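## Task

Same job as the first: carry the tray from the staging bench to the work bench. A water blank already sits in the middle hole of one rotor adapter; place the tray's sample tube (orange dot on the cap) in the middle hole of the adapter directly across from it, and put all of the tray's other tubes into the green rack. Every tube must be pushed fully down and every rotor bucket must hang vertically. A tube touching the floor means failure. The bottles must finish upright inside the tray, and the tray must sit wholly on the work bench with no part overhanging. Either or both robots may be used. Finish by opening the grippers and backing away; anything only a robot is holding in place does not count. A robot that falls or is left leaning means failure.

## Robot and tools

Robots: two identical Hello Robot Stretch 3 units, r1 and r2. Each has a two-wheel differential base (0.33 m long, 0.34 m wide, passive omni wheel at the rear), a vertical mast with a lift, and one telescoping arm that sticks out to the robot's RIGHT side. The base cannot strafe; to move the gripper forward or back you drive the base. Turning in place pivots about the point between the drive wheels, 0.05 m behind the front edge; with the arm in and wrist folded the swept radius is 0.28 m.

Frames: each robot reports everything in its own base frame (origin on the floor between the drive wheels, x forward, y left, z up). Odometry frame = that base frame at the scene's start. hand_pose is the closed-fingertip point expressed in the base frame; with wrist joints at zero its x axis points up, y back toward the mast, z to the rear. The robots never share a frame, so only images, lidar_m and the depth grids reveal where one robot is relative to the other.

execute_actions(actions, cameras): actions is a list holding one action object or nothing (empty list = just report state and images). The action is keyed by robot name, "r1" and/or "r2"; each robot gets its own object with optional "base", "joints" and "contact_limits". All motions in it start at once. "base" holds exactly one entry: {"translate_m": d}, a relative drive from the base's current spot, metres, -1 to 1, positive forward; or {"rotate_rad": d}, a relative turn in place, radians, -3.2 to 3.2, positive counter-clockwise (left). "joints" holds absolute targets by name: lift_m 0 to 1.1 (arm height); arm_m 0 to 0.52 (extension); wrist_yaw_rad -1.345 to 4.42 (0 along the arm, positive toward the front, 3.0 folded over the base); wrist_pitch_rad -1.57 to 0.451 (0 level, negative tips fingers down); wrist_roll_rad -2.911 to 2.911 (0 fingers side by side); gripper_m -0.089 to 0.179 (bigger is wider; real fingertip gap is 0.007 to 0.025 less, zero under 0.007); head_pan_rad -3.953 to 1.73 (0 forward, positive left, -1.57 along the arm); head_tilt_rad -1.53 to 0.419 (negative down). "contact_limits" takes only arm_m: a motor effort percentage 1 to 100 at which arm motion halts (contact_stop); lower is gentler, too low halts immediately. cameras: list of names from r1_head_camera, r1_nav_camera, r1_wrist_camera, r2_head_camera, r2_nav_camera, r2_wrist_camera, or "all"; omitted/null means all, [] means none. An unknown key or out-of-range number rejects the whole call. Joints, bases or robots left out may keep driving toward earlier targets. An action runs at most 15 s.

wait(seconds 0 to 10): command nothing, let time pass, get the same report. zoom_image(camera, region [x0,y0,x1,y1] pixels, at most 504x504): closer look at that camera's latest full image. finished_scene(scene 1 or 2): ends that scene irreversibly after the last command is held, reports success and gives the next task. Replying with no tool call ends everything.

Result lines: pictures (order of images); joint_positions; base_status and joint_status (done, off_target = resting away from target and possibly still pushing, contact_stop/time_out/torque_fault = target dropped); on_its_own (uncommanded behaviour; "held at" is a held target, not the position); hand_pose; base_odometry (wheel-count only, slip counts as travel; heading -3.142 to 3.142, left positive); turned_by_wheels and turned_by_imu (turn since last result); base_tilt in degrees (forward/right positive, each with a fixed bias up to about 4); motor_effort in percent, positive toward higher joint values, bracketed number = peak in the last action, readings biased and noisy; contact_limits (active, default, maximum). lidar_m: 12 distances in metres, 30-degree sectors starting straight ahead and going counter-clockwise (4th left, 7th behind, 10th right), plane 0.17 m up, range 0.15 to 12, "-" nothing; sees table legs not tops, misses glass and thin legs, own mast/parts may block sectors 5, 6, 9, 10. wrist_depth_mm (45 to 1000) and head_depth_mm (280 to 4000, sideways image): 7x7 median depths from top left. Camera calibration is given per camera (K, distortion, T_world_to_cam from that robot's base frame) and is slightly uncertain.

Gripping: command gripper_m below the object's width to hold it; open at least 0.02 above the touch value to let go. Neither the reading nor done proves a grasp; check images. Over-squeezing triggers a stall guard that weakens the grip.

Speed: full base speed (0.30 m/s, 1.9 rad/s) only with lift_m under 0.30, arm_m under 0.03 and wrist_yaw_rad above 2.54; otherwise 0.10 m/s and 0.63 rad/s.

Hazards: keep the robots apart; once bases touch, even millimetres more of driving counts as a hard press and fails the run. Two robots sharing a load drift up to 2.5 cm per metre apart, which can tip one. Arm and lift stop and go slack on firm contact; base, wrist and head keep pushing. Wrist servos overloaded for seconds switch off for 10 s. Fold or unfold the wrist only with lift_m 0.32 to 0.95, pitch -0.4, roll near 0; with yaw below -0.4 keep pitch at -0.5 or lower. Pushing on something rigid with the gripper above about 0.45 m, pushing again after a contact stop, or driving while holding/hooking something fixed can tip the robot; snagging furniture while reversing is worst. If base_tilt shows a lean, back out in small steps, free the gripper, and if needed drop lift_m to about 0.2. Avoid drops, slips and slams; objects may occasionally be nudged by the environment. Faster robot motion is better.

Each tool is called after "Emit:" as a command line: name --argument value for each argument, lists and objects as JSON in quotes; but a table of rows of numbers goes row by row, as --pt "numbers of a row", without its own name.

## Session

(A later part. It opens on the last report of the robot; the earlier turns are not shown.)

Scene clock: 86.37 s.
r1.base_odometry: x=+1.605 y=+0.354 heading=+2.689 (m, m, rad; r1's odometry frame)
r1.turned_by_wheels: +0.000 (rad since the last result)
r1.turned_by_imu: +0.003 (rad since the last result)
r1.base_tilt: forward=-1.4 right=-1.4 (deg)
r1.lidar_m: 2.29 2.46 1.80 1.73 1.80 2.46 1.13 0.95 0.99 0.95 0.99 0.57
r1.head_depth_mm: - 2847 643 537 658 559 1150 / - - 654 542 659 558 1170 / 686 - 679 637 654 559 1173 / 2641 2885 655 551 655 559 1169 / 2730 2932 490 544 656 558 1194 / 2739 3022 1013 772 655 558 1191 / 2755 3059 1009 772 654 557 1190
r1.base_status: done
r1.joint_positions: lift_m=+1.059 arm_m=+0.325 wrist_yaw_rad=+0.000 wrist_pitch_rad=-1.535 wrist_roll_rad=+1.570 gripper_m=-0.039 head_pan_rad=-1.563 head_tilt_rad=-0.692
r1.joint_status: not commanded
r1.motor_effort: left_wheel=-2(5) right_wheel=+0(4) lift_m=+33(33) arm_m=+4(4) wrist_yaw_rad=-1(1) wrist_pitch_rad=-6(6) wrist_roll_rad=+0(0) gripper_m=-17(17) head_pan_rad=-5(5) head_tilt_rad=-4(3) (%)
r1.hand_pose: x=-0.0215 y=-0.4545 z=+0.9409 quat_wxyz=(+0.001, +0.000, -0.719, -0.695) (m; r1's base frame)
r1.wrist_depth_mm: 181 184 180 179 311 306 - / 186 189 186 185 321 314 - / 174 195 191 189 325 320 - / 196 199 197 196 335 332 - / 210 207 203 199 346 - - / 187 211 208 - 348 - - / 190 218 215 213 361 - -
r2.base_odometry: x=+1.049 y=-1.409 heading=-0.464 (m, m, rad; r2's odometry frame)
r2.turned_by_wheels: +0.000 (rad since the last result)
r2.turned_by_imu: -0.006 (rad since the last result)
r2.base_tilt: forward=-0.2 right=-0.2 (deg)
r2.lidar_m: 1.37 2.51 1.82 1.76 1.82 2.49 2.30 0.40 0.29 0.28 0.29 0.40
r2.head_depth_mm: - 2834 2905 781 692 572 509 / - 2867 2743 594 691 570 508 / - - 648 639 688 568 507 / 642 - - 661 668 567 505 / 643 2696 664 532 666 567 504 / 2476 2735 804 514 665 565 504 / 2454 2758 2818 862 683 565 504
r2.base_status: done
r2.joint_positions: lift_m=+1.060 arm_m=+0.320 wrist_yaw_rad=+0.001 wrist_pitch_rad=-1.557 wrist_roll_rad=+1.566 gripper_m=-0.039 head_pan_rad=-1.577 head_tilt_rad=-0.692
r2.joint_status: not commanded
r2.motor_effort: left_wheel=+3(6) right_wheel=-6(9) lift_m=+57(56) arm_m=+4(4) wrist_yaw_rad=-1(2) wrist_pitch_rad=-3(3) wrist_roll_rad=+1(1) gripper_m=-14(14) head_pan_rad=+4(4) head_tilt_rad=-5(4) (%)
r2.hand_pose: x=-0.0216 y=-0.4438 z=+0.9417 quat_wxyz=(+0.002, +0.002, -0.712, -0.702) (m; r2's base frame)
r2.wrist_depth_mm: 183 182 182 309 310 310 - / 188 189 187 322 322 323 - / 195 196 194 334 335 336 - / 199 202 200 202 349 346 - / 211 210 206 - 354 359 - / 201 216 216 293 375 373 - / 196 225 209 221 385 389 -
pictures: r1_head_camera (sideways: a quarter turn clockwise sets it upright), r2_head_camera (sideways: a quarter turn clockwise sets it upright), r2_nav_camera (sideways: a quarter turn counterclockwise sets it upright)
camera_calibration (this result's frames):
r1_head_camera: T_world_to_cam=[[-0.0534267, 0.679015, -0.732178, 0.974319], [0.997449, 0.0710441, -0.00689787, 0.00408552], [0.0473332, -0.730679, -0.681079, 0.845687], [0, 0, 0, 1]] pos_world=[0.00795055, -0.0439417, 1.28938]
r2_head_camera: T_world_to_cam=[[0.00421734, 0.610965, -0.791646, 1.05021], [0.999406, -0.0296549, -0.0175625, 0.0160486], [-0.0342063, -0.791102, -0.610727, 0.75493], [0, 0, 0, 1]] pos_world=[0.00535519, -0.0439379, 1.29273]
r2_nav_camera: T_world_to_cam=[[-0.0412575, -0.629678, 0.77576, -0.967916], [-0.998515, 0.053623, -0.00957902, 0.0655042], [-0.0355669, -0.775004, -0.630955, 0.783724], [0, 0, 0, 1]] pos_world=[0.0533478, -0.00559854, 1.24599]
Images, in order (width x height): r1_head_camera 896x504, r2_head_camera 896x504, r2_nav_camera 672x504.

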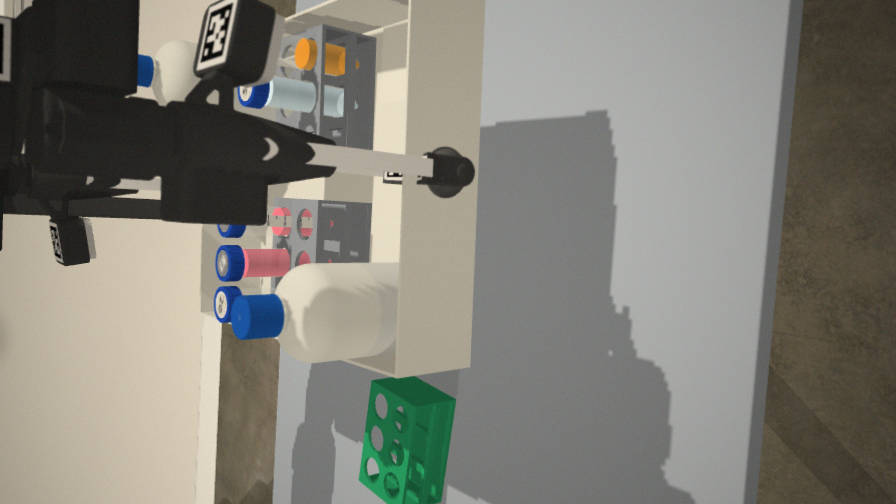

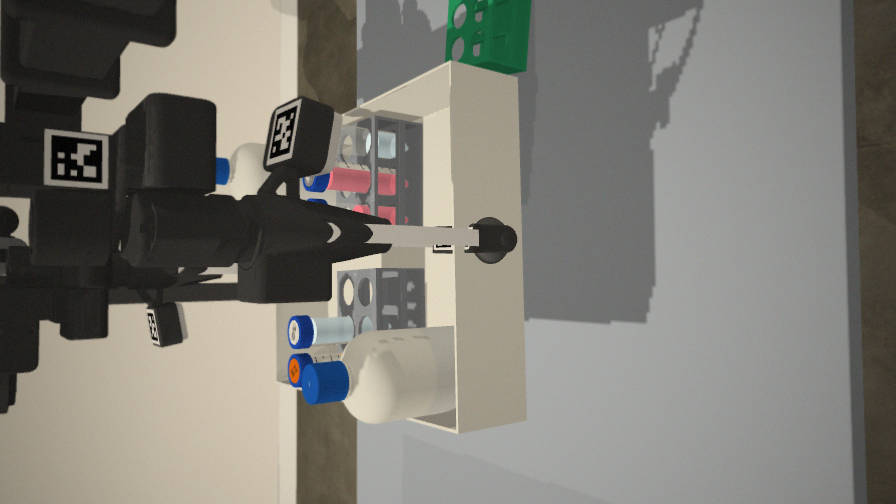

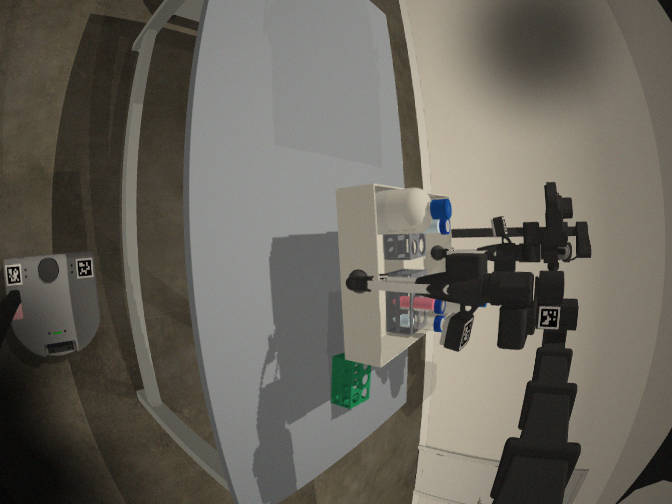

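Emit:
execute_actions --actions '[{"r1":{"base":{"translate_m":-0.1},"joints":{"lift_m":0.96}},"r2":{"base":{"translate_m":0.1},"joints":{"lift_m":0.96}}}]' --cameras '[]'

Emit:
execute_actions --actions '[{"r1":{"joints":{"lift_m":0.922}},"r2":{"joints":{"lift_m":0.922}}}]' --cameras '[]'

Emit:
execute_actions --actions '[{"r1":{"joints":{"gripper_m":0.07}},"r2":{"joints":{"gripper_m":0.07}}}]' --cameras '[]'

Emit:
execute_actions --actions '[{"r1":{"joints":{"lift_m":1.04}},"r2":{"joints":{"lift_m":1.04}}}]' --cameras '[]'

Emit:
execute_actions --actions '[{"r1":{"base":{"translate_m":-0.118},"joints":{"arm_m":0.499}},"r2":{"base":{"translate_m":-0.118},"joints":{"arm_m":0.494}}}]' --cameras '["r1_wrist_camera","r2_wrist_camera"]'

Scene clock: 90.77 s.
r1.base_odometry: x=+1.695 y=+0.310 heading=+2.689 (m, m, rad; r1's odometry frame)
r1.turned_by_wheels: +0.000 (rad since the last result)
r1.turned_by_imu: +0.000 (rad since the last result)
r1.base_tilt: forward=-1.5 right=-1.4 (deg)
r1.lidar_m: 2.38 2.45 1.80 1.73 1.80 2.46 1.06 0.85 0.99 0.95 0.99 0.66
r1.head_depth_mm: 2593 - 1013 687 612 560 1150 / 2596 - - 706 616 559 1165 / 679 789 - 707 624 558 1171 / 688 2948 861 687 624 558 1170 / 2704 3005 939 571 625 556 1190 / 2730 2989 1009 793 655 557 1187 / 2761 3048 1008 776 653 557 1191
r1.base_status: done
r1.joint_positions: lift_m=+0.960 arm_m=+0.325 wrist_yaw_rad=+0.000 wrist_pitch_rad=-1.535 wrist_roll_rad=+1.570 gripper_m=-0.039 head_pan_rad=-1.563 head_tilt_rad=-0.692
r1.joint_status: all done
r1.motor_effort: left_wheel=-1(4) right_wheel=+0(4) lift_m=+15(29) arm_m=+3(3) wrist_yaw_rad=-1(1) wrist_pitch_rad=-6(6) wrist_roll_rad=+0(0) gripper_m=-17(17) head_pan_rad=-5(5) head_tilt_rad=-3(3) (%)
r1.hand_pose: x=-0.0215 y=-0.4545 z=+0.8421 quat_wxyz=(+0.001, +0.000, -0.719, -0.695) (m; r1's base frame)
r1.wrist_depth_mm: 181 185 182 180 216 214 210 / 186 189 186 184 223 218 218 / 174 195 191 189 229 224 224 / 196 201 197 195 235 231 950 / 211 208 202 198 240 237 - / 186 211 209 - 246 245 - / 190 219 214 212 254 250 -
r2.base_odometry: x=+1.139 y=-1.454 heading=-0.464 (m, m, rad; r2's odometry frame)
r2.turned_by_wheels: +0.000 (rad since the last result)
r2.turned_by_imu: -0.001 (rad since the last result)
r2.base_tilt: forward=-0.2 right=-0.2 (deg)
r2.lidar_m: 1.36 2.51 1.83 1.76 1.82 2.49 2.40 0.40 0.29 0.28 0.29 0.40
r2.head_depth_mm: 2516 2767 - 843 674 573 508 / 2497 2719 2598 844 633 570 508 / 2499 2685 - 724 631 569 507 / 2437 742 - - 631 568 505 / 1056 778 2713 711 606 567 505 / 2406 2742 2813 773 602 566 504 / 2475 2740 2838 861 684 565 503
r2.base_status: done
r2.joint_positions: lift_m=+0.960 arm_m=+0.320 wrist_yaw_rad=+0.002 wrist_pitch_rad=-1.557 wrist_roll_rad=+1.566 gripper_m=-0.039 head_pan_rad=-1.577 head_tilt_rad=-0.692
r2.joint_status: all done
r2.motor_effort: left_wheel=+4(6) right_wheel=-6(9) lift_m=+45(49) arm_m=+4(4) wrist_yaw_rad=-2(2) wrist_pitch_rad=-3(4) wrist_roll_rad=+1(1) gripper_m=-14(15) head_pan_rad=+5(5) head_tilt_rad=-4(4) (%)
r2.hand_pose: x=-0.0216 y=-0.4438 z=+0.8420 quat_wxyz=(+0.002, +0.002, -0.712, -0.702) (m; r2's base frame)
r2.wrist_depth_mm: 183 182 182 219 219 219 217 / 187 189 186 225 228 224 225 / 194 195 193 233 236 235 232 / 201 201 200 203 244 242 241 / 210 210 207 - 252 249 252 / 201 216 215 239 259 259 261 / 196 223 211 224 271 270 -
pictures: none
No camera images: the call's "cameras" was empty. Leave "cameras" out to get every camera's image.

Scene clock: 91.93 s.
r1.base_odometry: x=+1.695 y=+0.310 heading=+2.689 (m, m, rad; r1's odometry frame)
r1.turned_by_wheels: +0.000 (rad since the last result)
r1.turned_by_imu: +0.000 (rad since the last result)
r1.base_tilt: forward=-1.4 right=-1.5 (deg)
r1.lidar_m: 2.38 2.46 1.79 1.73 1.80 2.46 1.06 0.86 0.99 0.95 0.99 0.66
r1.head_depth_mm: 2639 2837 943 749 626 559 1150 / 2628 2825 - 742 625 558 1168 / 703 765 892 742 624 558 1171 / 727 2939 916 744 627 558 1171 / 2699 2983 1011 583 624 558 1193 / 2753 3032 1009 793 655 558 1192 / 2769 3091 1008 775 654 557 1191
r1.base_status: not commanded
r1.joint_positions: lift_m=+0.922 arm_m=+0.325 wrist_yaw_rad=+0.000 wrist_pitch_rad=-1.535 wrist_roll_rad=+1.570 gripper_m=-0.039 head_pan_rad=-1.563 head_tilt_rad=-0.692
r1.joint_status: all done
r1.motor_effort: left_wheel=-1(1) right_wheel=+1(0) lift_m=+15(14) arm_m=+4(4) wrist_yaw_rad=-1(1) wrist_pitch_rad=-6(6) wrist_roll_rad=+0(0) gripper_m=-16(17) head_pan_rad=-4(5) head_tilt_rad=-3(3) (%)
r1.hand_pose: x=-0.0215 y=-0.4545 z=+0.8041 quat_wxyz=(+0.001, +0.000, -0.719, -0.695) (m; r1's base frame)
r1.wrist_depth_mm: 181 184 182 180 182 178 177 / 186 188 186 184 185 184 180 / 174 195 191 190 192 188 185 / 196 200 197 196 196 193 190 / 209 207 202 198 202 197 196 / 187 212 208 - 206 204 203 / 189 218 212 214 214 211 210
r2.base_odometry: x=+1.139 y=-1.454 heading=-0.464 (m, m, rad; r2's odometry frame)
r2.turned_by_wheels: +0.000 (rad since the last result)
r2.turned_by_imu: +0.000 (rad since the last result)
r2.base_tilt: forward=-0.2 right=-0.2 (deg)
r2.lidar_m: 1.37 2.50 1.82 1.76 1.82 2.50 2.40 0.40 0.29 0.28 0.29 0.40
r2.head_depth_mm: 2512 2821 2993 - 692 571 510 / 2499 2816 - 829 653 570 508 / 2471 2726 - 760 635 569 507 / 2470 797 812 - 633 567 506 / 1112 731 2574 733 611 567 505 / 2412 2783 2838 835 628 566 505 / 2475 2738 2827 863 682 564 504
r2.base_status: not commanded
r2.joint_positions: lift_m=+0.922 arm_m=+0.320 wrist_yaw_rad=+0.002 wrist_pitch_rad=-1.557 wrist_roll_rad=+1.566 gripper_m=-0.039 head_pan_rad=-1.577 head_tilt_rad=-0.692
r2.joint_status: all done
r2.motor_effort: left_wheel=+3(4) right_wheel=-6(6) lift_m=+45(46) arm_m=+4(4) wrist_yaw_rad=-1(2) wrist_pitch_rad=-3(4) wrist_roll_rad=+1(1) gripper_m=-14(14) head_pan_rad=+4(4) head_tilt_rad=-4(4) (%)
r2.hand_pose: x=-0.0216 y=-0.4438 z=+0.8040 quat_wxyz=(+0.002, +0.002, -0.712, -0.702) (m; r2's base frame)
r2.wrist_depth_mm: 184 183 182 183 184 183 181 / 186 189 188 189 190 189 188 / 193 194 193 194 197 195 193 / 200 201 200 201 204 201 201 / 212 210 207 - 210 209 208 / 201 217 214 220 219 217 214 / 195 223 211 222 227 225 224
pictures: none
No camera images: the call's "cameras" was empty. Leave "cameras" out to get every camera's image.

Scene clock: 93.53 s.
r1.base_odometry: x=+1.695 y=+0.310 heading=+2.689 (m, m, rad; r1's odometry frame)
r1.turned_by_wheels: +0.000 (rad since the last result)
r1.turned_by_imu: +0.000 (rad since the last result)
r1.base_tilt: forward=-1.4 right=-1.4 (deg)
r1.lidar_m: 2.39 2.45 1.80 1.73 1.80 2.46 1.06 0.85 0.99 0.95 0.99 0.66
r1.head_depth_mm: 2629 2850 941 753 626 560 1149 / 2665 2832 - 749 624 559 1170 / 704 761 878 746 624 559 1167 / 726 2946 918 746 627 558 1170 / 2738 2991 1009 588 625 558 1188 / 2734 3007 1009 795 655 557 1192 / 2766 3060 1009 777 655 558 1193
r1.base_status: not commanded
r1.joint_positions: lift_m=+0.922 arm_m=+0.325 wrist_yaw_rad=+0.000 wrist_pitch_rad=-1.541 wrist_roll_rad=+1.570 gripper_m=+0.070 head_pan_rad=-1.563 head_tilt_rad=-0.692
r1.joint_status: all done
r1.motor_effort: left_wheel=-1(1) right_wheel=+1(0) lift_m=+15(15) arm_m=+4(4) wrist_yaw_rad=-1(1) wrist_pitch_rad=-3(6) wrist_roll_rad=+0(0) gripper_m=+0(92) head_pan_rad=-5(5) head_tilt_rad=-4(4) (%)
r1.hand_pose: x=-0.0215 y=-0.4528 z=+0.8042 quat_wxyz=(+0.001, +0.000, -0.717, -0.697) (m; r1's base frame)
r1.wrist_depth_mm: 185 188 185 183 183 180 178 / 180 193 191 189 186 184 181 / 174 199 196 193 192 189 187 / 199 205 201 198 197 194 191 / 213 209 206 206 202 200 197 / 189 215 - 210 209 205 204 / 192 222 219 217 214 212 211
r2.base_odometry: x=+1.139 y=-1.454 heading=-0.464 (m, m, rad; r2's odometry frame)
r2.turned_by_wheels: +0.000 (rad since the last result)
r2.turned_by_imu: +0.000 (rad since the last result)
r2.base_tilt: forward=-0.2 right=-0.2 (deg)
r2.lidar_m: 1.36 2.50 1.83 1.75 1.82 2.50 2.40 0.40 0.29 0.28 0.29 0.40
r2.head_depth_mm: 2511 2804 2979 - 692 571 509 / 2535 2785 - 845 654 571 507 / 2494 2745 - 747 635 568 506 / 2465 795 809 - 629 568 505 / 1114 732 2571 734 610 567 504 / 2411 2758 2828 835 627 566 504 / 2484 2744 2799 864 680 564 504
r2.base_status: not commanded
r2.joint_positions: lift_m=+0.922 arm_m=+0.320 wrist_yaw_rad=+0.002 wrist_pitch_rad=-1.561 wrist_roll_rad=+1.566 gripper_m=+0.070 head_pan_rad=-1.577 head_tilt_rad=-0.692
r2.joint_status: all done
r2.motor_effort: left_wheel=+3(3) right_wheel=-5(6) lift_m=+45(45) arm_m=+4(4) wrist_yaw_rad=-2(1) wrist_pitch_rad=-2(4) wrist_roll_rad=+1(1) gripper_m=+1(79) head_pan_rad=+5(4) head_tilt_rad=-4(4) (%)
r2.hand_pose: x=-0.0216 y=-0.4429 z=+0.8041 quat_wxyz=(+0.002, +0.002, -0.710, -0.704) (m; r2's base frame)
r2.wrist_depth_mm: 187 186 185 185 186 184 183 / 191 192 191 192 191 191 189 / 196 198 196 197 197 196 196 / 204 206 203 204 204 202 202 / 214 214 210 211 210 210 208 / 202 219 220 218 222 218 216 / 199 227 225 225 228 227 225
pictures: none
No camera images: the call's "cameras" was empty. Leave "cameras" out to get every camera's image.

Scene clock: 95.43 s.
r1.base_odometry: x=+1.695 y=+0.310 heading=+2.689 (m, m, rad; r1's odometry frame)
r1.turned_by_wheels: +0.000 (rad since the last result)
r1.turned_by_imu: +0.000 (rad since the last result)
r1.base_tilt: forward=-1.4 right=-1.5 (deg)
r1.lidar_m: 2.38 2.46 1.79 1.73 1.79 2.47 1.06 0.85 0.99 0.95 0.99 0.66
r1.head_depth_mm: - 2993 979 750 626 559 1151 / - - 803 743 626 559 1170 / 689 1332 909 765 625 557 1167 / 2650 2983 916 747 626 558 1171 / 2733 3009 1011 586 625 558 1185 / 2740 3039 1010 795 654 557 1190 / 2776 3050 1008 774 656 557 1190
r1.base_status: not commanded
r1.joint_positions: lift_m=+1.039 arm_m=+0.325 wrist_yaw_rad=+0.000 wrist_pitch_rad=-1.542 wrist_roll_rad=+1.570 gripper_m=+0.070 head_pan_rad=-1.563 head_tilt_rad=-0.692
r1.joint_status: all done
r1.motor_effort: left_wheel=-2(2) right_wheel=+1(1) lift_m=+29(29) arm_m=+4(4) wrist_yaw_rad=-1(1) wrist_pitch_rad=-3(4) wrist_roll_rad=+0(0) gripper_m=+0(0) head_pan_rad=-5(4) head_tilt_rad=-2(2) (%)
r1.hand_pose: x=-0.0215 y=-0.4526 z=+0.9213 quat_wxyz=(+0.001, +0.000, -0.717, -0.697) (m; r1's base frame)
r1.wrist_depth_mm: 188 257 265 293 292 289 - / 198 252 308 302 298 295 - / 262 259 315 311 307 304 - / 334 300 323 317 317 314 - / 344 285 331 328 325 324 - / 240 284 - 334 338 - - / 231 296 243 284 345 - -
r2.base_odometry: x=+1.139 y=-1.454 heading=-0.464 (m, m, rad; r2's odometry frame)
r2.turned_by_wheels: +0.000 (rad since the last result)
r2.turned_by_imu: +0.000 (rad since the last result)
r2.base_tilt: forward=-0.2 right=-0.3 (deg)
r2.lidar_m: 1.36 2.49 1.83 1.76 1.82 2.49 2.40 0.40 0.29 0.28 0.29 0.40
r2.head_depth_mm: 2463 2975 2869 879 692 571 508 / 2398 2776 2989 875 651 570 508 / - - 1031 747 635 570 506 / 999 714 - 834 630 567 506 / 652 2695 2864 738 610 567 503 / 2456 2744 2815 833 629 566 504 / 2475 2753 2839 863 683 565 503
r2.base_status: not commanded
r2.joint_positions: lift_m=+1.040 arm_m=+0.320 wrist_yaw_rad=+0.002 wrist_pitch_rad=-1.561 wrist_roll_rad=+1.566 gripper_m=+0.070 head_pan_rad=-1.577 head_tilt_rad=-0.692
r2.joint_status: all done
r2.motor_effort: left_wheel=+3(4) right_wheel=-5(5) lift_m=+46(49) arm_m=+4(3) wrist_yaw_rad=-2(2) wrist_pitch_rad=-2(2) wrist_roll_rad=+1(1) gripper_m=+0(1) head_pan_rad=+4(4) head_tilt_rad=-4(4) (%)
r2.hand_pose: x=-0.0216 y=-0.4427 z=+0.9221 quat_wxyz=(+0.002, +0.002, -0.710, -0.704) (m; r2's base frame)
r2.wrist_depth_mm: 240 275 297 298 295 294 - / 248 285 306 307 304 306 - / 225 288 316 320 315 314 - / 213 328 330 326 327 327 - / 339 307 334 338 337 338 - / 337 289 305 349 357 356 - / 249 299 230 282 366 368 -
pictures: none
No camera images: the call's "cameras" was empty. Leave "cameras" out to get every camera's image.

Scene clock: 97.97 s.
r1.base_odometry: x=+1.801 y=+0.258 heading=+2.688 (m, m, rad; r1's odometry frame)
r1.turned_by_wheels: +0.000 (rad since the last result)
r1.turned_by_imu: +0.000 (rad since the last result)
r1.base_tilt: forward=-1.4 right=-1.5 (deg)
r1.lidar_m: 2.50 2.46 1.80 1.73 1.79 2.46 1.06 0.75 0.99 0.95 0.99 0.77
r1.head_depth_mm: 2674 2942 1018 798 658 558 1150 / - 2950 1013 798 657 558 1165 / 2631 3029 827 748 629 558 1170 / 2685 2958 923 747 632 558 1169 / 2646 2948 934 759 624 558 1189 / 2724 2953 900 725 628 557 1191 / 556 637 971 621 639 558 1195
r1.base_status: done
r1.joint_positions: lift_m=+1.039 arm_m=+0.499 wrist_yaw_rad=+0.000 wrist_pitch_rad=-1.543 wrist_roll_rad=+1.570 gripper_m=+0.070 head_pan_rad=-1.563 head_tilt_rad=-0.692
r1.joint_status: all done
r1.motor_effort: left_wheel=-1(6) right_wheel=+2(3) lift_m=+29(29) arm_m=+4(6) wrist_yaw_rad=-1(1) wrist_pitch_rad=-3(3) wrist_roll_rad=+0(1) gripper_m=-1(0) head_pan_rad=-5(5) head_tilt_rad=-4(4) (%)
r1.hand_pose: x=-0.0215 y=-0.6264 z=+0.9213 quat_wxyz=(+0.001, +0.000, -0.717, -0.697) (m; r1's base frame)
r1.wrist_depth_mm: 310 304 301 294 292 285 284 / 318 314 309 304 298 295 292 / 327 321 316 310 308 303 300 / 330 287 295 259 316 299 305 / 188 210 329 254 320 317 313 / 180 213 - 268 333 290 325 / 371 323 352 302 343 290 332
r2.base_odometry: x=+1.033 y=-1.401 heading=-0.464 (m, m, rad; r2's odometry frame)
r2.turned_by_wheels: +0.000 (rad since the last result)
r2.turned_by_imu: +0.000 (rad since the last result)
r2.base_tilt: forward=-0.2 right=-0.2 (deg)
r2.lidar_m: 1.37 2.50 1.82 1.76 1.81 2.49 2.29 0.40 0.29 0.28 0.29 0.40
r2.head_depth_mm: 2429 2935 2895 779 691 573 509 / 2414 2822 2867 874 690 568 507 / - 2805 2874 871 689 569 506 / 2433 - 2633 768 635 568 506 / 2470 2752 2859 776 629 567 505 / 2413 2667 2673 758 629 567 505 / 2458 2650 2547 717 599 565 504
r2.base_status: done
r2.joint_positions: lift_m=+1.040 arm_m=+0.494 wrist_yaw_rad=+0.001 wrist_pitch_rad=-1.562 wrist_roll_rad=+1.566 gripper_m=+0.070 head_pan_rad=-1.577 head_tilt_rad=-0.692
r2.joint_status: all done
r2.motor_effort: left_wheel=+2(2) right_wheel=-4(11) lift_m=+47(47) arm_m=+4(6) wrist_yaw_rad=-1(2) wrist_pitch_rad=-2(2) wrist_roll_rad=+1(1) gripper_m=+1(0) head_pan_rad=+4(4) head_tilt_rad=-5(4) (%)
r2.hand_pose: x=-0.0216 y=-0.6165 z=+0.9221 quat_wxyz=(+0.002, +0.001, -0.710, -0.704) (m; r2's base frame)
r2.wrist_depth_mm: 302 302 300 297 298 294 292 / 308 310 309 306 306 302 302 / 322 321 322 315 314 311 314 / 330 271 327 263 323 316 325 / 193 230 329 217 334 323 338 / 193 239 352 228 349 306 347 / 373 339 365 228 361 357 363
pictures: r1_wrist_camera, r2_wrist_camera
camera_calibration (this result's frames):
r1_wrist_camera: T_world_to_cam=[[-0.0183077, 0.998269, -0.0558848, 0.681781], [0.988845, 0.0263417, 0.146598, -0.055768], [0.147817, -0.0525776, -0.987616, 1.04535], [0, 0, 0, 1]] pos_world=[-0.0868927, -0.62417, 1.07868]
r2_wrist_camera: T_world_to_cam=[[0.0273819, 0.999583, -0.00916566, 0.62572], [0.973077, -0.0245545, 0.229168, -0.179797], [0.228848, -0.015194, -0.973344, 1.06238], [0, 0, 0, 1]] pos_world=[-0.0852993, -0.613733, 1.081]
Images, in order (width x height): r1_wrist_camera 644x364, r2_wrist_camera 644x364.

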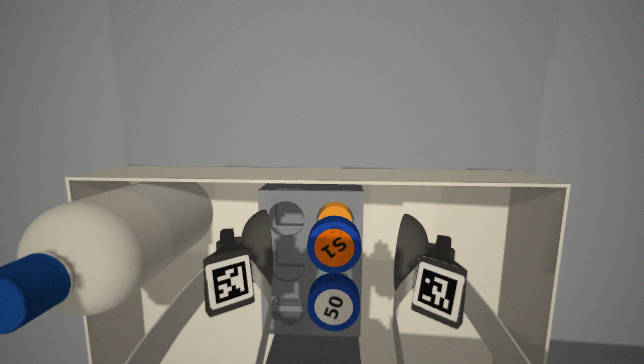

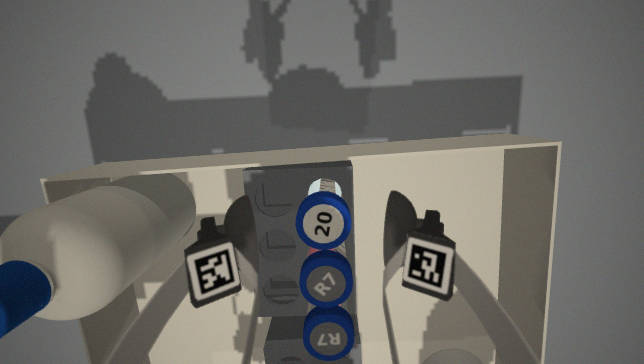

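Emit:
execute_actions --actions '[{"r1":{"joints":{"lift_m":0.998}},"r2":{"joints":{"lift_m":0.995}}}]' --cameras '[]'

Emit:
execute_actions --actions '[{"r1":{"joints":{"gripper_m":0.0}},"r2":{"joints":{"gripper_m":0.0}}}]' --cameras '[]'

Emit:
execute_actions --actions '[{"r1":{"joints":{"lift_m":1.1}},"r2":{"joints":{"lift_m":1.1}}}]' --cameras '["r1_wrist_camera","r2_wrist_camera","r2_head_camera"]'

Scene clock: 101.20 s.
r1.base_odometry: x=+1.801 y=+0.258 heading=+2.688 (m, m, rad; r1's odometry frame)
r1.turned_by_wheels: +0.000 (rad since the last result)
r1.turned_by_imu: +0.000 (rad since the last result)
r1.base_tilt: forward=-1.5 right=-1.6 (deg)
r1.lidar_m: 2.50 2.46 1.79 1.73 1.80 2.44 1.06 0.75 0.98 0.95 0.99 0.77
r1.head_depth_mm: - 2957 1010 797 657 559 1154 / - 2924 1014 798 658 559 1172 / 2680 - 807 748 628 558 1170 / 2695 2988 923 746 634 558 1172 / 2654 2923 934 759 625 557 1193 / 2737 2906 759 725 629 557 1190 / 540 628 970 622 639 557 1191
r1.base_status: not commanded
r1.joint_positions: lift_m=+0.999 arm_m=+0.499 wrist_yaw_rad=+0.000 wrist_pitch_rad=-1.543 wrist_roll_rad=+1.570 gripper_m=+0.070 head_pan_rad=-1.563 head_tilt_rad=-0.692
r1.joint_status: all done
r1.motor_effort: left_wheel=-2(2) right_wheel=+1(1) lift_m=+10(25) arm_m=+4(4) wrist_yaw_rad=-1(1) wrist_pitch_rad=-3(3) wrist_roll_rad=+0(0) gripper_m=+0(1) head_pan_rad=-5(5) head_tilt_rad=-3(3) (%)
r1.hand_pose: x=-0.0215 y=-0.6264 z=+0.8805 quat_wxyz=(+0.001, +0.000, -0.717, -0.697) (m; r1's base frame)
r1.wrist_depth_mm: 269 266 260 257 254 250 247 / 275 271 268 263 259 256 252 / 282 280 277 270 267 263 258 / 277 243 280 238 271 269 263 / 168 210 289 218 276 274 228 / 156 211 - 161 288 281 241 / 164 307 307 166 297 287 283
r2.base_odometry: x=+1.033 y=-1.401 heading=-0.464 (m, m, rad; r2's odometry frame)
r2.turned_by_wheels: +0.000 (rad since the last result)
r2.turned_by_imu: +0.000 (rad since the last result)
r2.base_tilt: forward=-0.2 right=-0.2 (deg)
r2.lidar_m: 1.37 2.50 1.83 1.76 1.83 2.49 2.29 0.40 0.29 0.28 0.29 0.40
r2.head_depth_mm: 2528 - - 781 693 572 509 / 2464 - 2887 874 690 570 507 / 2483 2889 2714 872 689 569 506 / 2485 - 807 778 634 568 506 / 2479 2756 2849 775 631 567 504 / 2412 2688 2713 759 627 566 505 / 1092 2692 881 689 597 565 504
r2.base_status: not commanded
r2.joint_positions: lift_m=+0.995 arm_m=+0.494 wrist_yaw_rad=+0.001 wrist_pitch_rad=-1.562 wrist_roll_rad=+1.566 gripper_m=+0.070 head_pan_rad=-1.577 head_tilt_rad=-0.692
r2.joint_status: all done
r2.motor_effort: left_wheel=+2(2) right_wheel=-3(2) lift_m=+36(40) arm_m=+4(4) wrist_yaw_rad=-1(0) wrist_pitch_rad=-2(2) wrist_roll_rad=+1(1) gripper_m=+0(0) head_pan_rad=+4(4) head_tilt_rad=-4(4) (%)
r2.hand_pose: x=-0.0216 y=-0.6165 z=+0.8775 quat_wxyz=(+0.002, +0.001, -0.710, -0.704) (m; r2's base frame)
r2.wrist_depth_mm: 259 258 257 257 253 252 251 / 266 266 266 261 260 260 259 / 276 276 272 272 268 267 264 / 241 250 229 218 276 274 241 / 185 232 287 161 286 284 246 / 169 240 295 172 301 291 251 / 215 313 312 171 312 306 305
pictures: none
No camera images: the call's "cameras" was empty. Leave "cameras" out to get every camera's image.

Scene clock: 102.40 s.
r1.base_odometry: x=+1.801 y=+0.258 heading=+2.688 (m, m, rad; r1's odometry frame)
r1.turned_by_wheels: +0.000 (rad since the last result)
r1.turned_by_imu: +0.000 (rad since the last result)
r1.base_tilt: forward=-1.4 right=-1.5 (deg)
r1.lidar_m: 2.50 2.45 1.79 1.73 1.79 2.46 1.06 0.75 0.99 0.95 0.99 0.76
r1.head_depth_mm: - 2970 1015 798 656 559 1149 / - 2913 1014 797 655 559 1175 / 2669 - 815 748 628 558 1171 / 2695 2984 922 746 633 558 1168 / 2664 2935 936 759 626 557 1192 / 2732 2935 744 723 628 558 1189 / 539 628 971 623 639 557 1189
r1.base_status: not commanded
r1.joint_positions: lift_m=+0.999 arm_m=+0.499 wrist_yaw_rad=+0.000 wrist_pitch_rad=-1.543 wrist_roll_rad=+1.570 gripper_m=+0.001 head_pan_rad=-1.563 head_tilt_rad=-0.692
r1.joint_status: all done
r1.motor_effort: left_wheel=-2(2) right_wheel=+1(1) lift_m=+10(10) arm_m=+4(4) wrist_yaw_rad=-1(1) wrist_pitch_rad=-3(3) wrist_roll_rad=+0(0) gripper_m=-13(99) head_pan_rad=-4(5) head_tilt_rad=-2(3) (%)
r1.hand_pose: x=-0.0215 y=-0.6264 z=+0.8805 quat_wxyz=(+0.001, +0.000, -0.717, -0.697) (m; r1's base frame)
r1.wrist_depth_mm: 268 265 260 259 255 250 247 / 276 270 268 264 262 256 251 / 283 281 276 273 267 263 257 / 278 242 279 234 272 266 262 / 168 209 290 216 279 276 227 / 156 218 298 159 285 283 239 / 163 308 305 167 297 290 286
r2.base_odometry: x=+1.033 y=-1.401 heading=-0.464 (m, m, rad; r2's odometry frame)
r2.turned_by_wheels: +0.000 (rad since the last result)
r2.turned_by_imu: +0.000 (rad since the last result)
r2.base_tilt: forward=-0.2 right=-0.2 (deg)
r2.lidar_m: 1.37 2.50 1.82 1.76 1.83 2.49 2.29 0.40 0.29 0.28 0.29 0.40
r2.head_depth_mm: 2499 - - 781 693 571 508 / 2470 - 2882 876 692 570 508 / 2457 2893 2722 874 688 570 506 / 2473 - 805 813 635 567 506 / 2479 2779 2853 774 629 567 505 / 2399 2690 2693 759 629 567 503 / 1091 2720 881 709 598 564 504
r2.base_status: not commanded
r2.joint_positions: lift_m=+0.995 arm_m=+0.494 wrist_yaw_rad=+0.001 wrist_pitch_rad=-1.562 wrist_roll_rad=+1.566 gripper_m=+0.001 head_pan_rad=-1.577 head_tilt_rad=-0.692
r2.joint_status: all done
r2.motor_effort: left_wheel=+1(1) right_wheel=-3(3) lift_m=+36(36) arm_m=+4(4) wrist_yaw_rad=-1(0) wrist_pitch_rad=-2(2) wrist_roll_rad=+1(1) gripper_m=-11(87) head_pan_rad=+4(4) head_tilt_rad=-4(4) (%)
r2.hand_pose: x=-0.0216 y=-0.6165 z=+0.8775 quat_wxyz=(+0.002, +0.001, -0.710, -0.704) (m; r2's base frame)
r2.wrist_depth_mm: 258 258 256 254 252 253 250 / 268 267 262 264 260 260 258 / 276 275 272 273 268 265 265 / 243 252 227 217 278 274 238 / 185 230 291 159 288 282 245 / 168 298 298 166 299 294 250 / 214 313 310 171 310 306 304
pictures: none
No camera images: the call's "cameras" was empty. Leave "cameras" out to get every camera's image.

Scene clock: 104.20 s.
r1.base_odometry: x=+1.801 y=+0.258 heading=+2.688 (m, m, rad; r1's odometry frame)
r1.turned_by_wheels: +0.000 (rad since the last result)
r1.turned_by_imu: +0.000 (rad since the last result)
r1.base_tilt: forward=-1.4 right=-1.5 (deg)
r1.lidar_m: 2.50 2.46 1.79 1.73 1.79 2.46 1.06 0.75 0.99 0.95 0.99 0.77
r1.head_depth_mm: 2598 2918 1014 797 657 560 1148 / 2590 2963 1016 800 656 558 1171 / 2623 2928 794 761 628 559 1169 / 2716 2977 920 746 634 558 1172 / 2637 2939 933 760 623 558 1190 / 2698 2969 906 726 627 558 1185 / 543 2922 973 623 639 556 1191
r1.base_status: not commanded
r1.joint_positions: lift_m=+1.099 arm_m=+0.499 wrist_yaw_rad=+0.000 wrist_pitch_rad=-1.543 wrist_roll_rad=+1.570 gripper_m=+0.001 head_pan_rad=-1.563 head_tilt_rad=-0.692
r1.joint_status: all done
r1.motor_effort: left_wheel=-2(2) right_wheel=+1(1) lift_m=+29(29) arm_m=+4(4) wrist_yaw_rad=-1(0) wrist_pitch_rad=-3(3) wrist_roll_rad=+0(0) gripper_m=-13(12) head_pan_rad=-5(5) head_tilt_rad=-3(3) (%)
r1.hand_pose: x=-0.0215 y=-0.6264 z=+0.9813 quat_wxyz=(+0.001, +0.000, -0.717, -0.697) (m; r1's base frame)
r1.wrist_depth_mm: 371 365 353 353 352 346 340 / 378 371 367 364 359 352 352 / 391 384 376 375 365 367 355 / 401 340 377 355 375 366 366 / 411 245 391 215 384 374 378 / 423 398 411 159 397 389 388 / 441 424 426 353 403 400 402
r2.base_odometry: x=+1.033 y=-1.401 heading=-0.464 (m, m, rad; r2's odometry frame)
r2.turned_by_wheels: +0.000 (rad since the last result)
r2.turned_by_imu: +0.000 (rad since the last result)
r2.base_tilt: forward=-0.2 right=-0.2 (deg)
r2.lidar_m: 1.37 2.50 1.83 1.76 1.82 2.49 2.28 0.40 0.30 0.28 0.29 0.40
r2.head_depth_mm: 2507 2780 2869 782 693 572 509 / 2486 2812 2863 878 692 570 508 / 2581 2855 2862 872 689 570 506 / 2474 - 2786 810 634 568 505 / 2462 2767 2840 776 628 566 504 / 2406 2714 2676 758 629 565 504 / 2460 2752 2562 734 597 567 504
r2.base_status: not commanded
r2.joint_positions: lift_m=+1.100 arm_m=+0.494 wrist_yaw_rad=+0.001 wrist_pitch_rad=-1.562 wrist_roll_rad=+1.566 gripper_m=+0.001 head_pan_rad=-1.577 head_tilt_rad=-0.692
r2.joint_status: all done
r2.motor_effort: left_wheel=+1(1) right_wheel=-3(3) lift_m=+47(51) arm_m=+4(4) wrist_yaw_rad=-1(1) wrist_pitch_rad=-2(2) wrist_roll_rad=+1(1) gripper_m=-12(11) head_pan_rad=+4(4) head_tilt_rad=-4(4) (%)
r2.hand_pose: x=-0.0216 y=-0.6165 z=+0.9821 quat_wxyz=(+0.002, +0.001, -0.710, -0.704) (m; r2's base frame)
r2.wrist_depth_mm: 358 358 356 357 350 350 346 / 373 370 366 366 363 362 357 / 386 380 376 378 375 370 369 / 399 299 387 327 388 384 385 / 410 254 401 160 399 396 402 / 435 419 431 284 415 413 411 / 445 435 438 366 415 424 430
pictures: r1_wrist_camera, r2_head_camera (sideways: a quarter turn clockwise sets it upright), r2_wrist_camera
camera_calibration (this result's frames):
r1_wrist_camera: T_world_to_cam=[[-0.0183073, 0.998269, -0.0558848, 0.685135], [0.988845, 0.0263413, 0.146598, -0.0645614], [0.147816, -0.0525777, -0.987616, 1.10459], [0, 0, 0, 1]] pos_world=[-0.0868927, -0.624172, 1.13867]
r2_head_camera: T_world_to_cam=[[0.00421734, 0.610965, -0.791646, 1.05021], [0.999406, -0.0296549, -0.0175625, 0.0160486], [-0.0342063, -0.791102, -0.610727, 0.754929], [0, 0, 0, 1]] pos_world=[0.00535519, -0.0439379, 1.29273]
r2_wrist_camera: T_world_to_cam=[[0.0273822, 0.999583, -0.00916578, 0.626272], [0.973077, -0.0245547, 0.229168, -0.193543], [0.228848, -0.0151941, -0.973344, 1.12076], [0, 0, 0, 1]] pos_world=[-0.0852993, -0.613735, 1.14098]
Images, in order (width x height): r1_wrist_camera 644x364, r2_head_camera 896x504, r2_wrist_camera 644x364.

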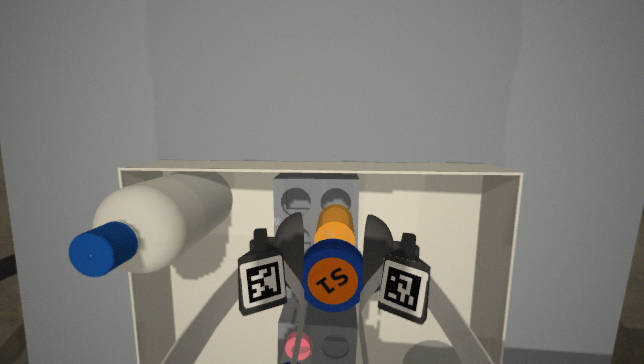

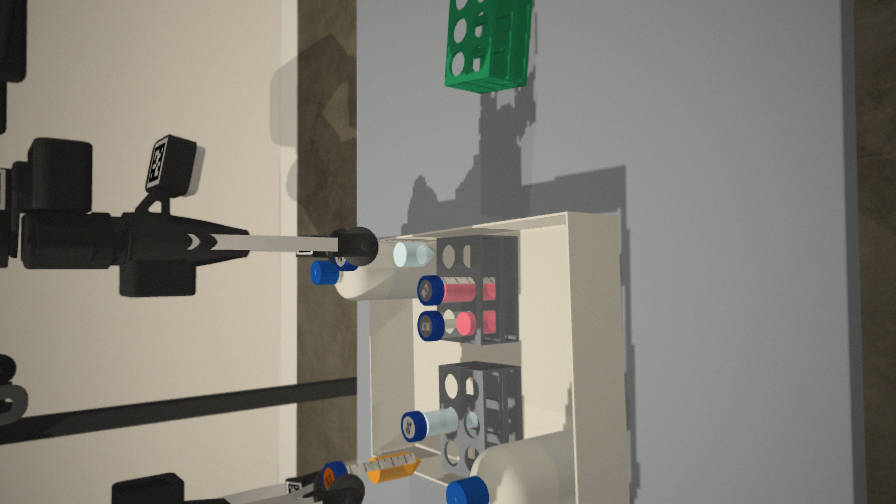

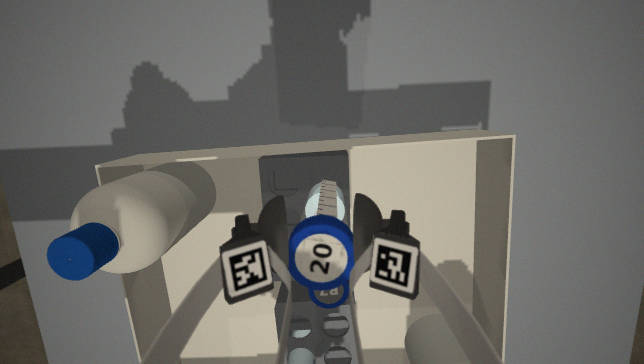

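Emit:
execute_actions --actions '[{"r1":{"base":{"translate_m":-1.0},"joints":{"arm_m":0.4}},"r2":{"base":{"translate_m":-0.22}}}]' --cameras '["r1_wrist_camera","r1_head_camera","r2_wrist_camera","r2_head_camera"]'

Scene clock: 116.57 s.
r1.base_odometry: x=+2.700 y=-0.180 heading=+2.688 (m, m, rad; r1's odometry frame)
r1.turned_by_wheels: +0.000 (rad since the last result)
r1.turned_by_imu: +0.001 (rad since the last result)
r1.base_tilt: forward=-1.5 right=-1.5 (deg)
r1.lidar_m: 1.74 2.45 1.79 1.73 1.80 1.83 1.77 0.38 0.28 0.27 0.28 0.43
r1.head_depth_mm: 711 818 890 804 681 534 601 / - 825 892 824 600 539 617 / 2563 835 858 730 600 545 631 / 2693 2988 2474 1117 898 769 677 / 2713 3024 2484 1960 1502 801 694 / 2750 3038 1049 1261 1532 1367 1190 / 2762 3062 1008 797 709 1368 865
r1.base_status: done
r1.joint_positions: lift_m=+1.099 arm_m=+0.400 wrist_yaw_rad=+0.000 wrist_pitch_rad=-1.543 wrist_roll_rad=+1.570 gripper_m=+0.001 head_pan_rad=-1.563 head_tilt_rad=-0.692
r1.joint_status: all done
r1.motor_effort: left_wheel=-2(5) right_wheel=+2(3) lift_m=+29(29) arm_m=-4(3) wrist_yaw_rad=-1(1) wrist_pitch_rad=-3(3) wrist_roll_rad=+0(0) gripper_m=-14(14) head_pan_rad=-5(5) head_tilt_rad=-3(3) (%)
r1.hand_pose: x=-0.0215 y=-0.5281 z=+0.9813 quat_wxyz=(+0.001, +0.000, -0.717, -0.697) (m; r1's base frame)
r1.wrist_depth_mm: 326 374 377 367 371 300 - / 334 388 391 378 379 308 - / 341 340 432 496 333 320 - / 352 345 346 341 332 326 - / - - 631 217 341 - - / - - - 159 - - - / 613 - - - - - -
r2.base_odometry: x=+0.836 y=-1.303 heading=-0.464 (m, m, rad; r2's odometry frame)
r2.turned_by_wheels: +0.000 (rad since the last result)
r2.turned_by_imu: +0.001 (rad since the last result)
r2.base_tilt: forward=-0.2 right=-0.2 (deg)
r2.lidar_m: 1.10 2.50 1.83 1.76 1.83 2.50 2.07 0.39 0.29 0.28 0.29 0.40
r2.head_depth_mm: 2530 2784 2888 912 691 571 508 / 2504 2809 2870 878 691 571 508 / 2586 2828 2874 872 689 567 507 / 2487 - 2846 802 686 568 506 / 2472 2781 2840 868 685 567 504 / 2481 2749 2827 836 672 566 505 / 2469 2748 2845 764 627 565 504
r2.base_status: done
r2.joint_positions: lift_m=+1.100 arm_m=+0.494 wrist_yaw_rad=+0.001 wrist_pitch_rad=-1.562 wrist_roll_rad=+1.566 gripper_m=+0.001 head_pan_rad=-1.577 head_tilt_rad=-0.692
r2.joint_status: not commanded
r2.motor_effort: left_wheel=+2(3) right_wheel=-3(10) lift_m=+48(48) arm_m=+4(4) wrist_yaw_rad=-1(1) wrist_pitch_rad=-2(1) wrist_roll_rad=+1(1) gripper_m=-12(11) head_pan_rad=+4(4) head_tilt_rad=-5(4) (%)
r2.hand_pose: x=-0.0216 y=-0.6165 z=+0.9821 quat_wxyz=(+0.002, +0.001, -0.710, -0.704) (m; r2's base frame)
r2.wrist_depth_mm: 360 358 362 354 351 355 349 / 372 369 364 311 361 365 361 / 387 381 380 323 379 377 370 / 398 393 394 330 390 388 386 / 411 409 409 159 406 405 399 / 431 435 428 421 422 418 415 / 449 443 394 391 396 430 432
pictures: r1_head_camera (sideways: a quarter turn clockwise sets it upright), r1_wrist_camera, r2_head_camera (sideways: a quarter turn clockwise sets it upright), r2_wrist_camera
camera_calibration (this result's frames):
r1_head_camera: T_world_to_cam=[[-0.0534225, 0.679015, -0.732178, 0.974319], [0.99745, 0.0710378, -0.00689787, 0.00408552], [0.0473285, -0.730679, -0.681079, 0.845687], [0, 0, 0, 1]] pos_world=[0.00795027, -0.0439417, 1.28938]
r1_wrist_camera: T_world_to_cam=[[-0.0183072, 0.998273, -0.0558175, 0.586939], [0.988845, 0.0263313, 0.1466, -0.067158], [0.147816, -0.052511, -0.98762, 1.1098], [0, 0, 0, 1]] pos_world=[-0.0868927, -0.52588, 1.13867]
r2_head_camera: T_world_to_cam=[[0.00421734, 0.610965, -0.791646, 1.05021], [0.999406, -0.0296549, -0.0175625, 0.0160486], [-0.0342063, -0.791102, -0.610727, 0.75493], [0, 0, 0, 1]] pos_world=[0.00535519, -0.0439379, 1.29273]
r2_wrist_camera: T_world_to_cam=[[0.0273821, 0.999583, -0.00916578, 0.626272], [0.973077, -0.0245546, 0.229168, -0.193543], [0.228848, -0.0151941, -0.973344, 1.12076], [0, 0, 0, 1]] pos_world=[-0.0852993, -0.613735, 1.14098]
Images, in order (width x height): r1_head_camera 896x504, r1_wrist_camera 644x364, r2_head_camera 896x504, r2_wrist_camera 644x364.

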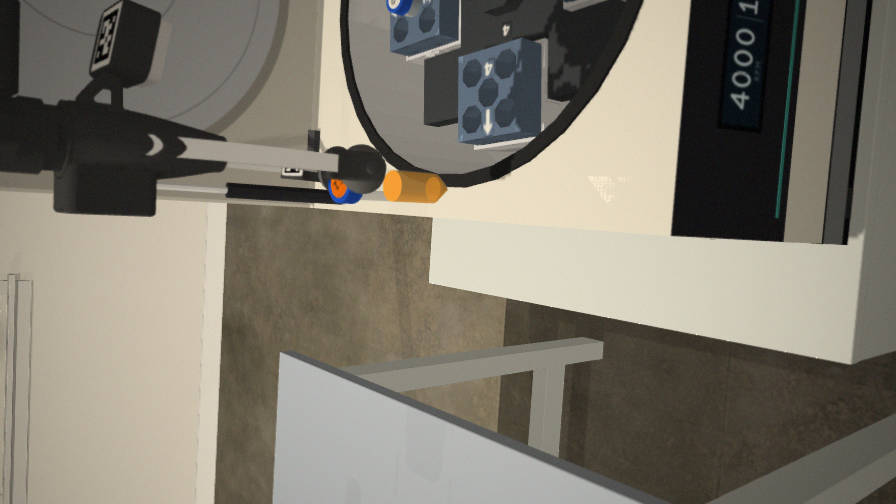

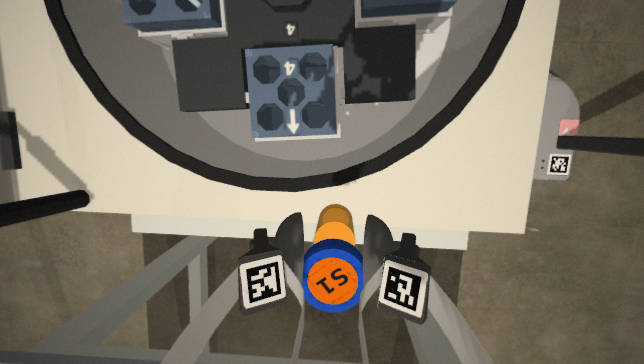

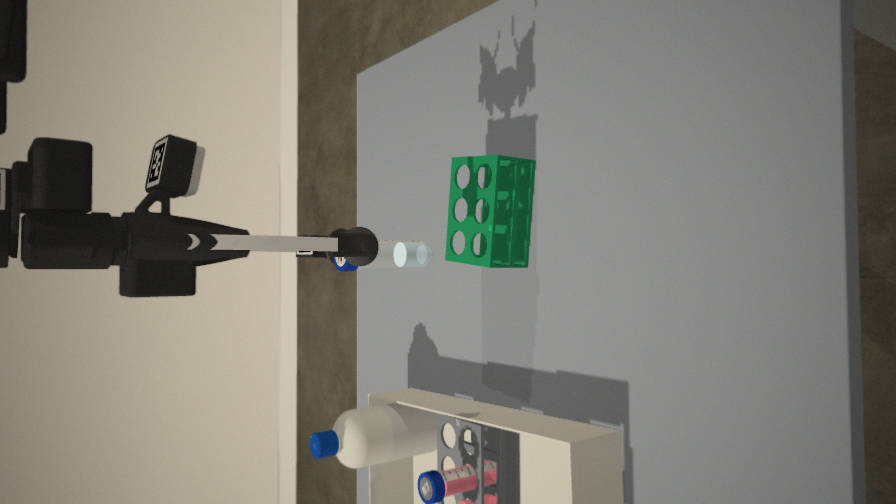

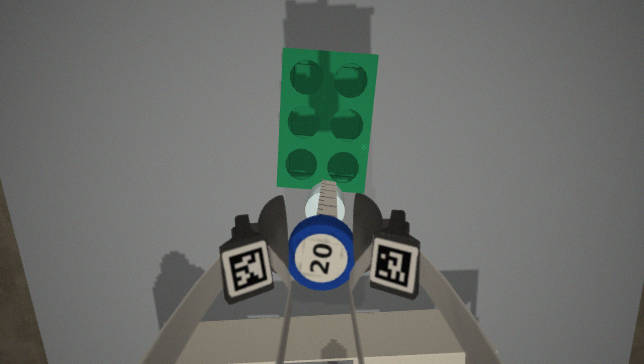

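Emit:
execute_actions --actions '[{"r1":{"base":{"translate_m":-0.2},"joints":{"arm_m":0.335}},"r2":{"base":{"translate_m":-0.097},"joints":{"arm_m":0.506,"lift_m":1.06}}}]' --cameras '["r1_wrist_camera","r1_head_camera","r2_wrist_camera","r2_head_camera"]'

Emit:
zoom_image --camera "r2_head_camera" --region '[340, 170, 560, 370]'

Scene clock: 122.83 s.
r1.base_odometry: x=+2.880 y=-0.267 heading=+2.688 (m, m, rad; r1's odometry frame)
r1.turned_by_wheels: +0.000 (rad since the last result)
r1.turned_by_imu: +0.000 (rad since the last result)
r1.base_tilt: forward=-1.5 right=-1.5 (deg)
r1.lidar_m: 1.93 2.45 1.80 1.73 1.79 1.62 1.57 0.38 0.28 0.27 0.28 0.38
r1.head_depth_mm: 725 837 885 825 679 533 601 / - 826 895 823 662 540 616 / 708 852 903 735 661 544 630 / 730 826 898 791 677 546 648 / 738 832 892 800 599 550 664 / 2696 3042 2481 752 600 557 674 / 2758 3047 2383 1789 1458 570 696
r1.base_status: done
r1.joint_positions: lift_m=+1.099 arm_m=+0.335 wrist_yaw_rad=+0.000 wrist_pitch_rad=-1.543 wrist_roll_rad=+1.570 gripper_m=+0.001 head_pan_rad=-1.563 head_tilt_rad=-0.692
r1.joint_status: all done
r1.motor_effort: left_wheel=-2(6) right_wheel=+1(3) lift_m=+29(29) arm_m=-4(6) wrist_yaw_rad=-1(0) wrist_pitch_rad=-3(3) wrist_roll_rad=+0(0) gripper_m=-14(13) head_pan_rad=-5(5) head_tilt_rad=-5(4) (%)
r1.hand_pose: x=-0.0215 y=-0.4631 z=+0.9813 quat_wxyz=(+0.001, +0.000, -0.717, -0.697) (m; r1's base frame)
r1.wrist_depth_mm: 342 396 356 403 306 - - / 378 391 392 382 319 - - / 386 396 392 371 359 - - / 388 402 400 408 362 - - / 374 424 410 217 340 - - / 374 432 415 159 351 - - / 387 385 382 367 359 - -
r2.base_odometry: x=+0.749 y=-1.259 heading=-0.464 (m, m, rad; r2's odometry frame)
r2.turned_by_wheels: +0.000 (rad since the last result)
r2.turned_by_imu: +0.000 (rad since the last result)
r2.base_tilt: forward=-0.2 right=-0.2 (deg)
r2.lidar_m: 1.09 2.49 1.82 1.76 1.82 2.50 1.97 2.15 0.29 0.28 0.29 0.40
r2.head_depth_mm: - 2801 2887 2109 1616 573 507 / - 2800 2911 909 690 570 508 / - 2732 2880 874 690 569 506 / 2428 - 2856 838 687 567 505 / 2488 2737 2824 840 685 567 505 / 2469 2771 2810 867 684 566 504 / 2476 2741 2816 832 682 565 504
r2.base_status: done
r2.joint_positions: lift_m=+1.060 arm_m=+0.506 wrist_yaw_rad=+0.001 wrist_pitch_rad=-1.562 wrist_roll_rad=+1.566 gripper_m=+0.001 head_pan_rad=-1.577 head_tilt_rad=-0.692
r2.joint_status: all done
r2.motor_effort: left_wheel=+1(2) right_wheel=-3(9) lift_m=+36(40) arm_m=+4(2) wrist_yaw_rad=+0(0) wrist_pitch_rad=-2(2) wrist_roll_rad=+1(1) gripper_m=-12(12) head_pan_rad=+4(5) head_tilt_rad=-4(4) (%)
r2.hand_pose: x=-0.0216 y=-0.6285 z=+0.9424 quat_wxyz=(+0.002, +0.001, -0.710, -0.704) (m; r2's base frame)
r2.wrist_depth_mm: 320 322 316 316 316 311 309 / 334 328 328 328 324 324 322 / 342 341 340 338 332 333 335 / 356 354 353 293 344 344 344 / 368 369 364 159 361 361 354 / 381 383 381 308 377 371 371 / 400 395 395 389 391 383 381
pictures: r1_head_camera (sideways: a quarter turn clockwise sets it upright), r1_wrist_camera, r2_head_camera (sideways: a quarter turn clockwise sets it upright), r2_wrist_camera
camera_calibration (this result's frames):
r1_head_camera: T_world_to_cam=[[-0.0534224, 0.679015, -0.732178, 0.974319], [0.99745, 0.0710377, -0.00689787, 0.00408552], [0.0473285, -0.730679, -0.681079, 0.845687], [0, 0, 0, 1]] pos_world=[0.00795026, -0.0439417, 1.28938]
r1_wrist_camera: T_world_to_cam=[[-0.0183069, 0.998274, -0.0558049, 0.522032], [0.988845, 0.0263292, 0.1466, -0.068871], [0.147816, -0.0524986, -0.98762, 1.11322], [0, 0, 0, 1]] pos_world=[-0.0868927, -0.460875, 1.13867]
r2_head_camera: T_world_to_cam=[[0.00421741, 0.610965, -0.791646, 1.05021], [0.999406, -0.029655, -0.0175625, 0.0160486], [-0.0342064, -0.791102, -0.610728, 0.75493], [0, 0, 0, 1]] pos_world=[0.00535519, -0.0439379, 1.29273]
r2_wrist_camera: T_world_to_cam=[[0.0273822, 0.999583, -0.00912634, 0.63786], [0.973077, -0.0245638, 0.229167, -0.184765], [0.228848, -0.0151557, -0.973344, 1.08204], [0, 0, 0, 1]] pos_world=[-0.0852993, -0.625734, 1.10137]
Images, in order (width x height): r1_head_camera 896x504, r1_wrist_camera 644x364, r2_head_camera 896x504, r2_wrist_camera 644x364.

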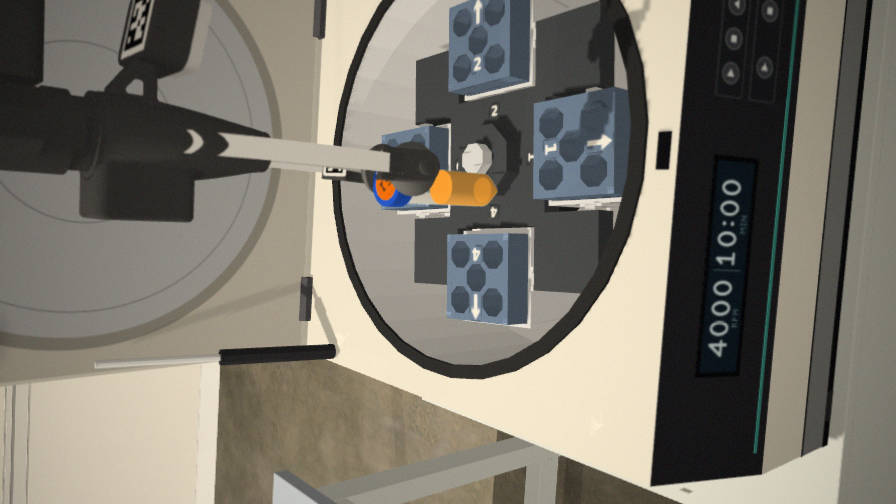

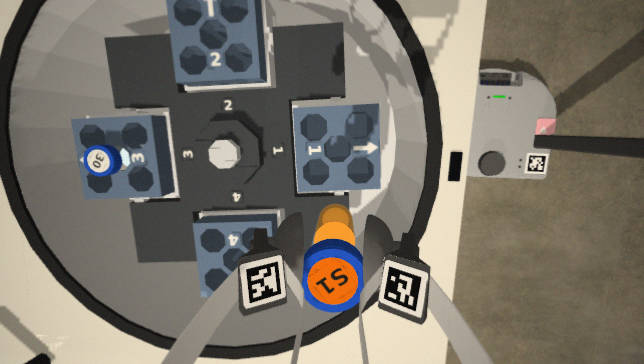

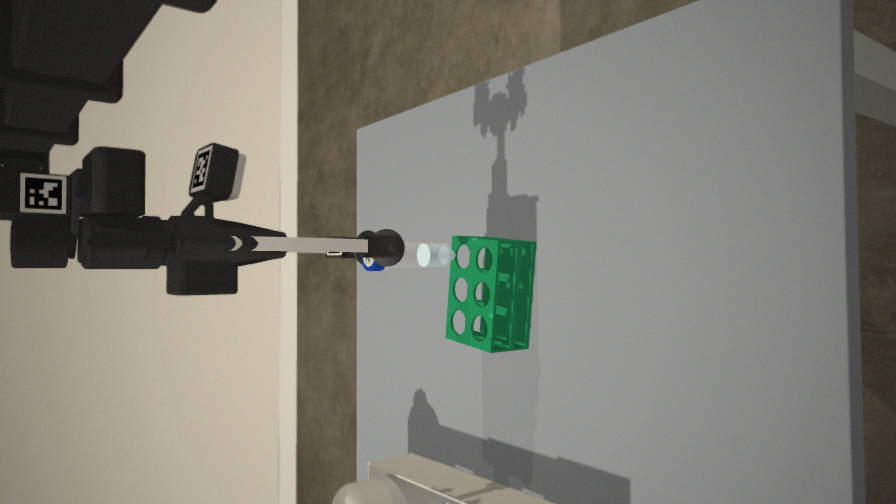

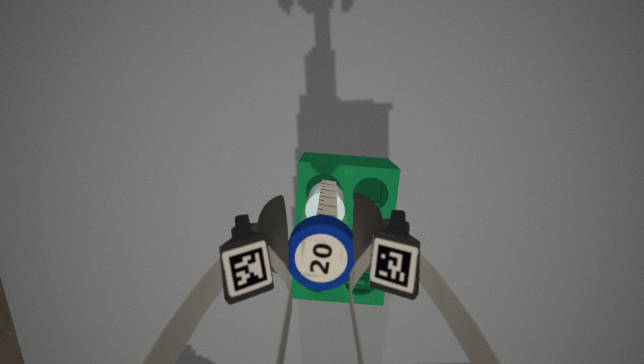

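Region (340, 170, 560, 370) of r2_head_camera's 896x504 image, scaled by 2.291, with more detail than that image has; it fills the top 458 rows of this view, and the rest is white.

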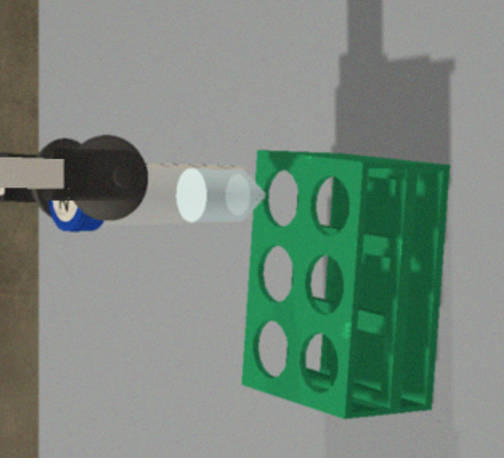

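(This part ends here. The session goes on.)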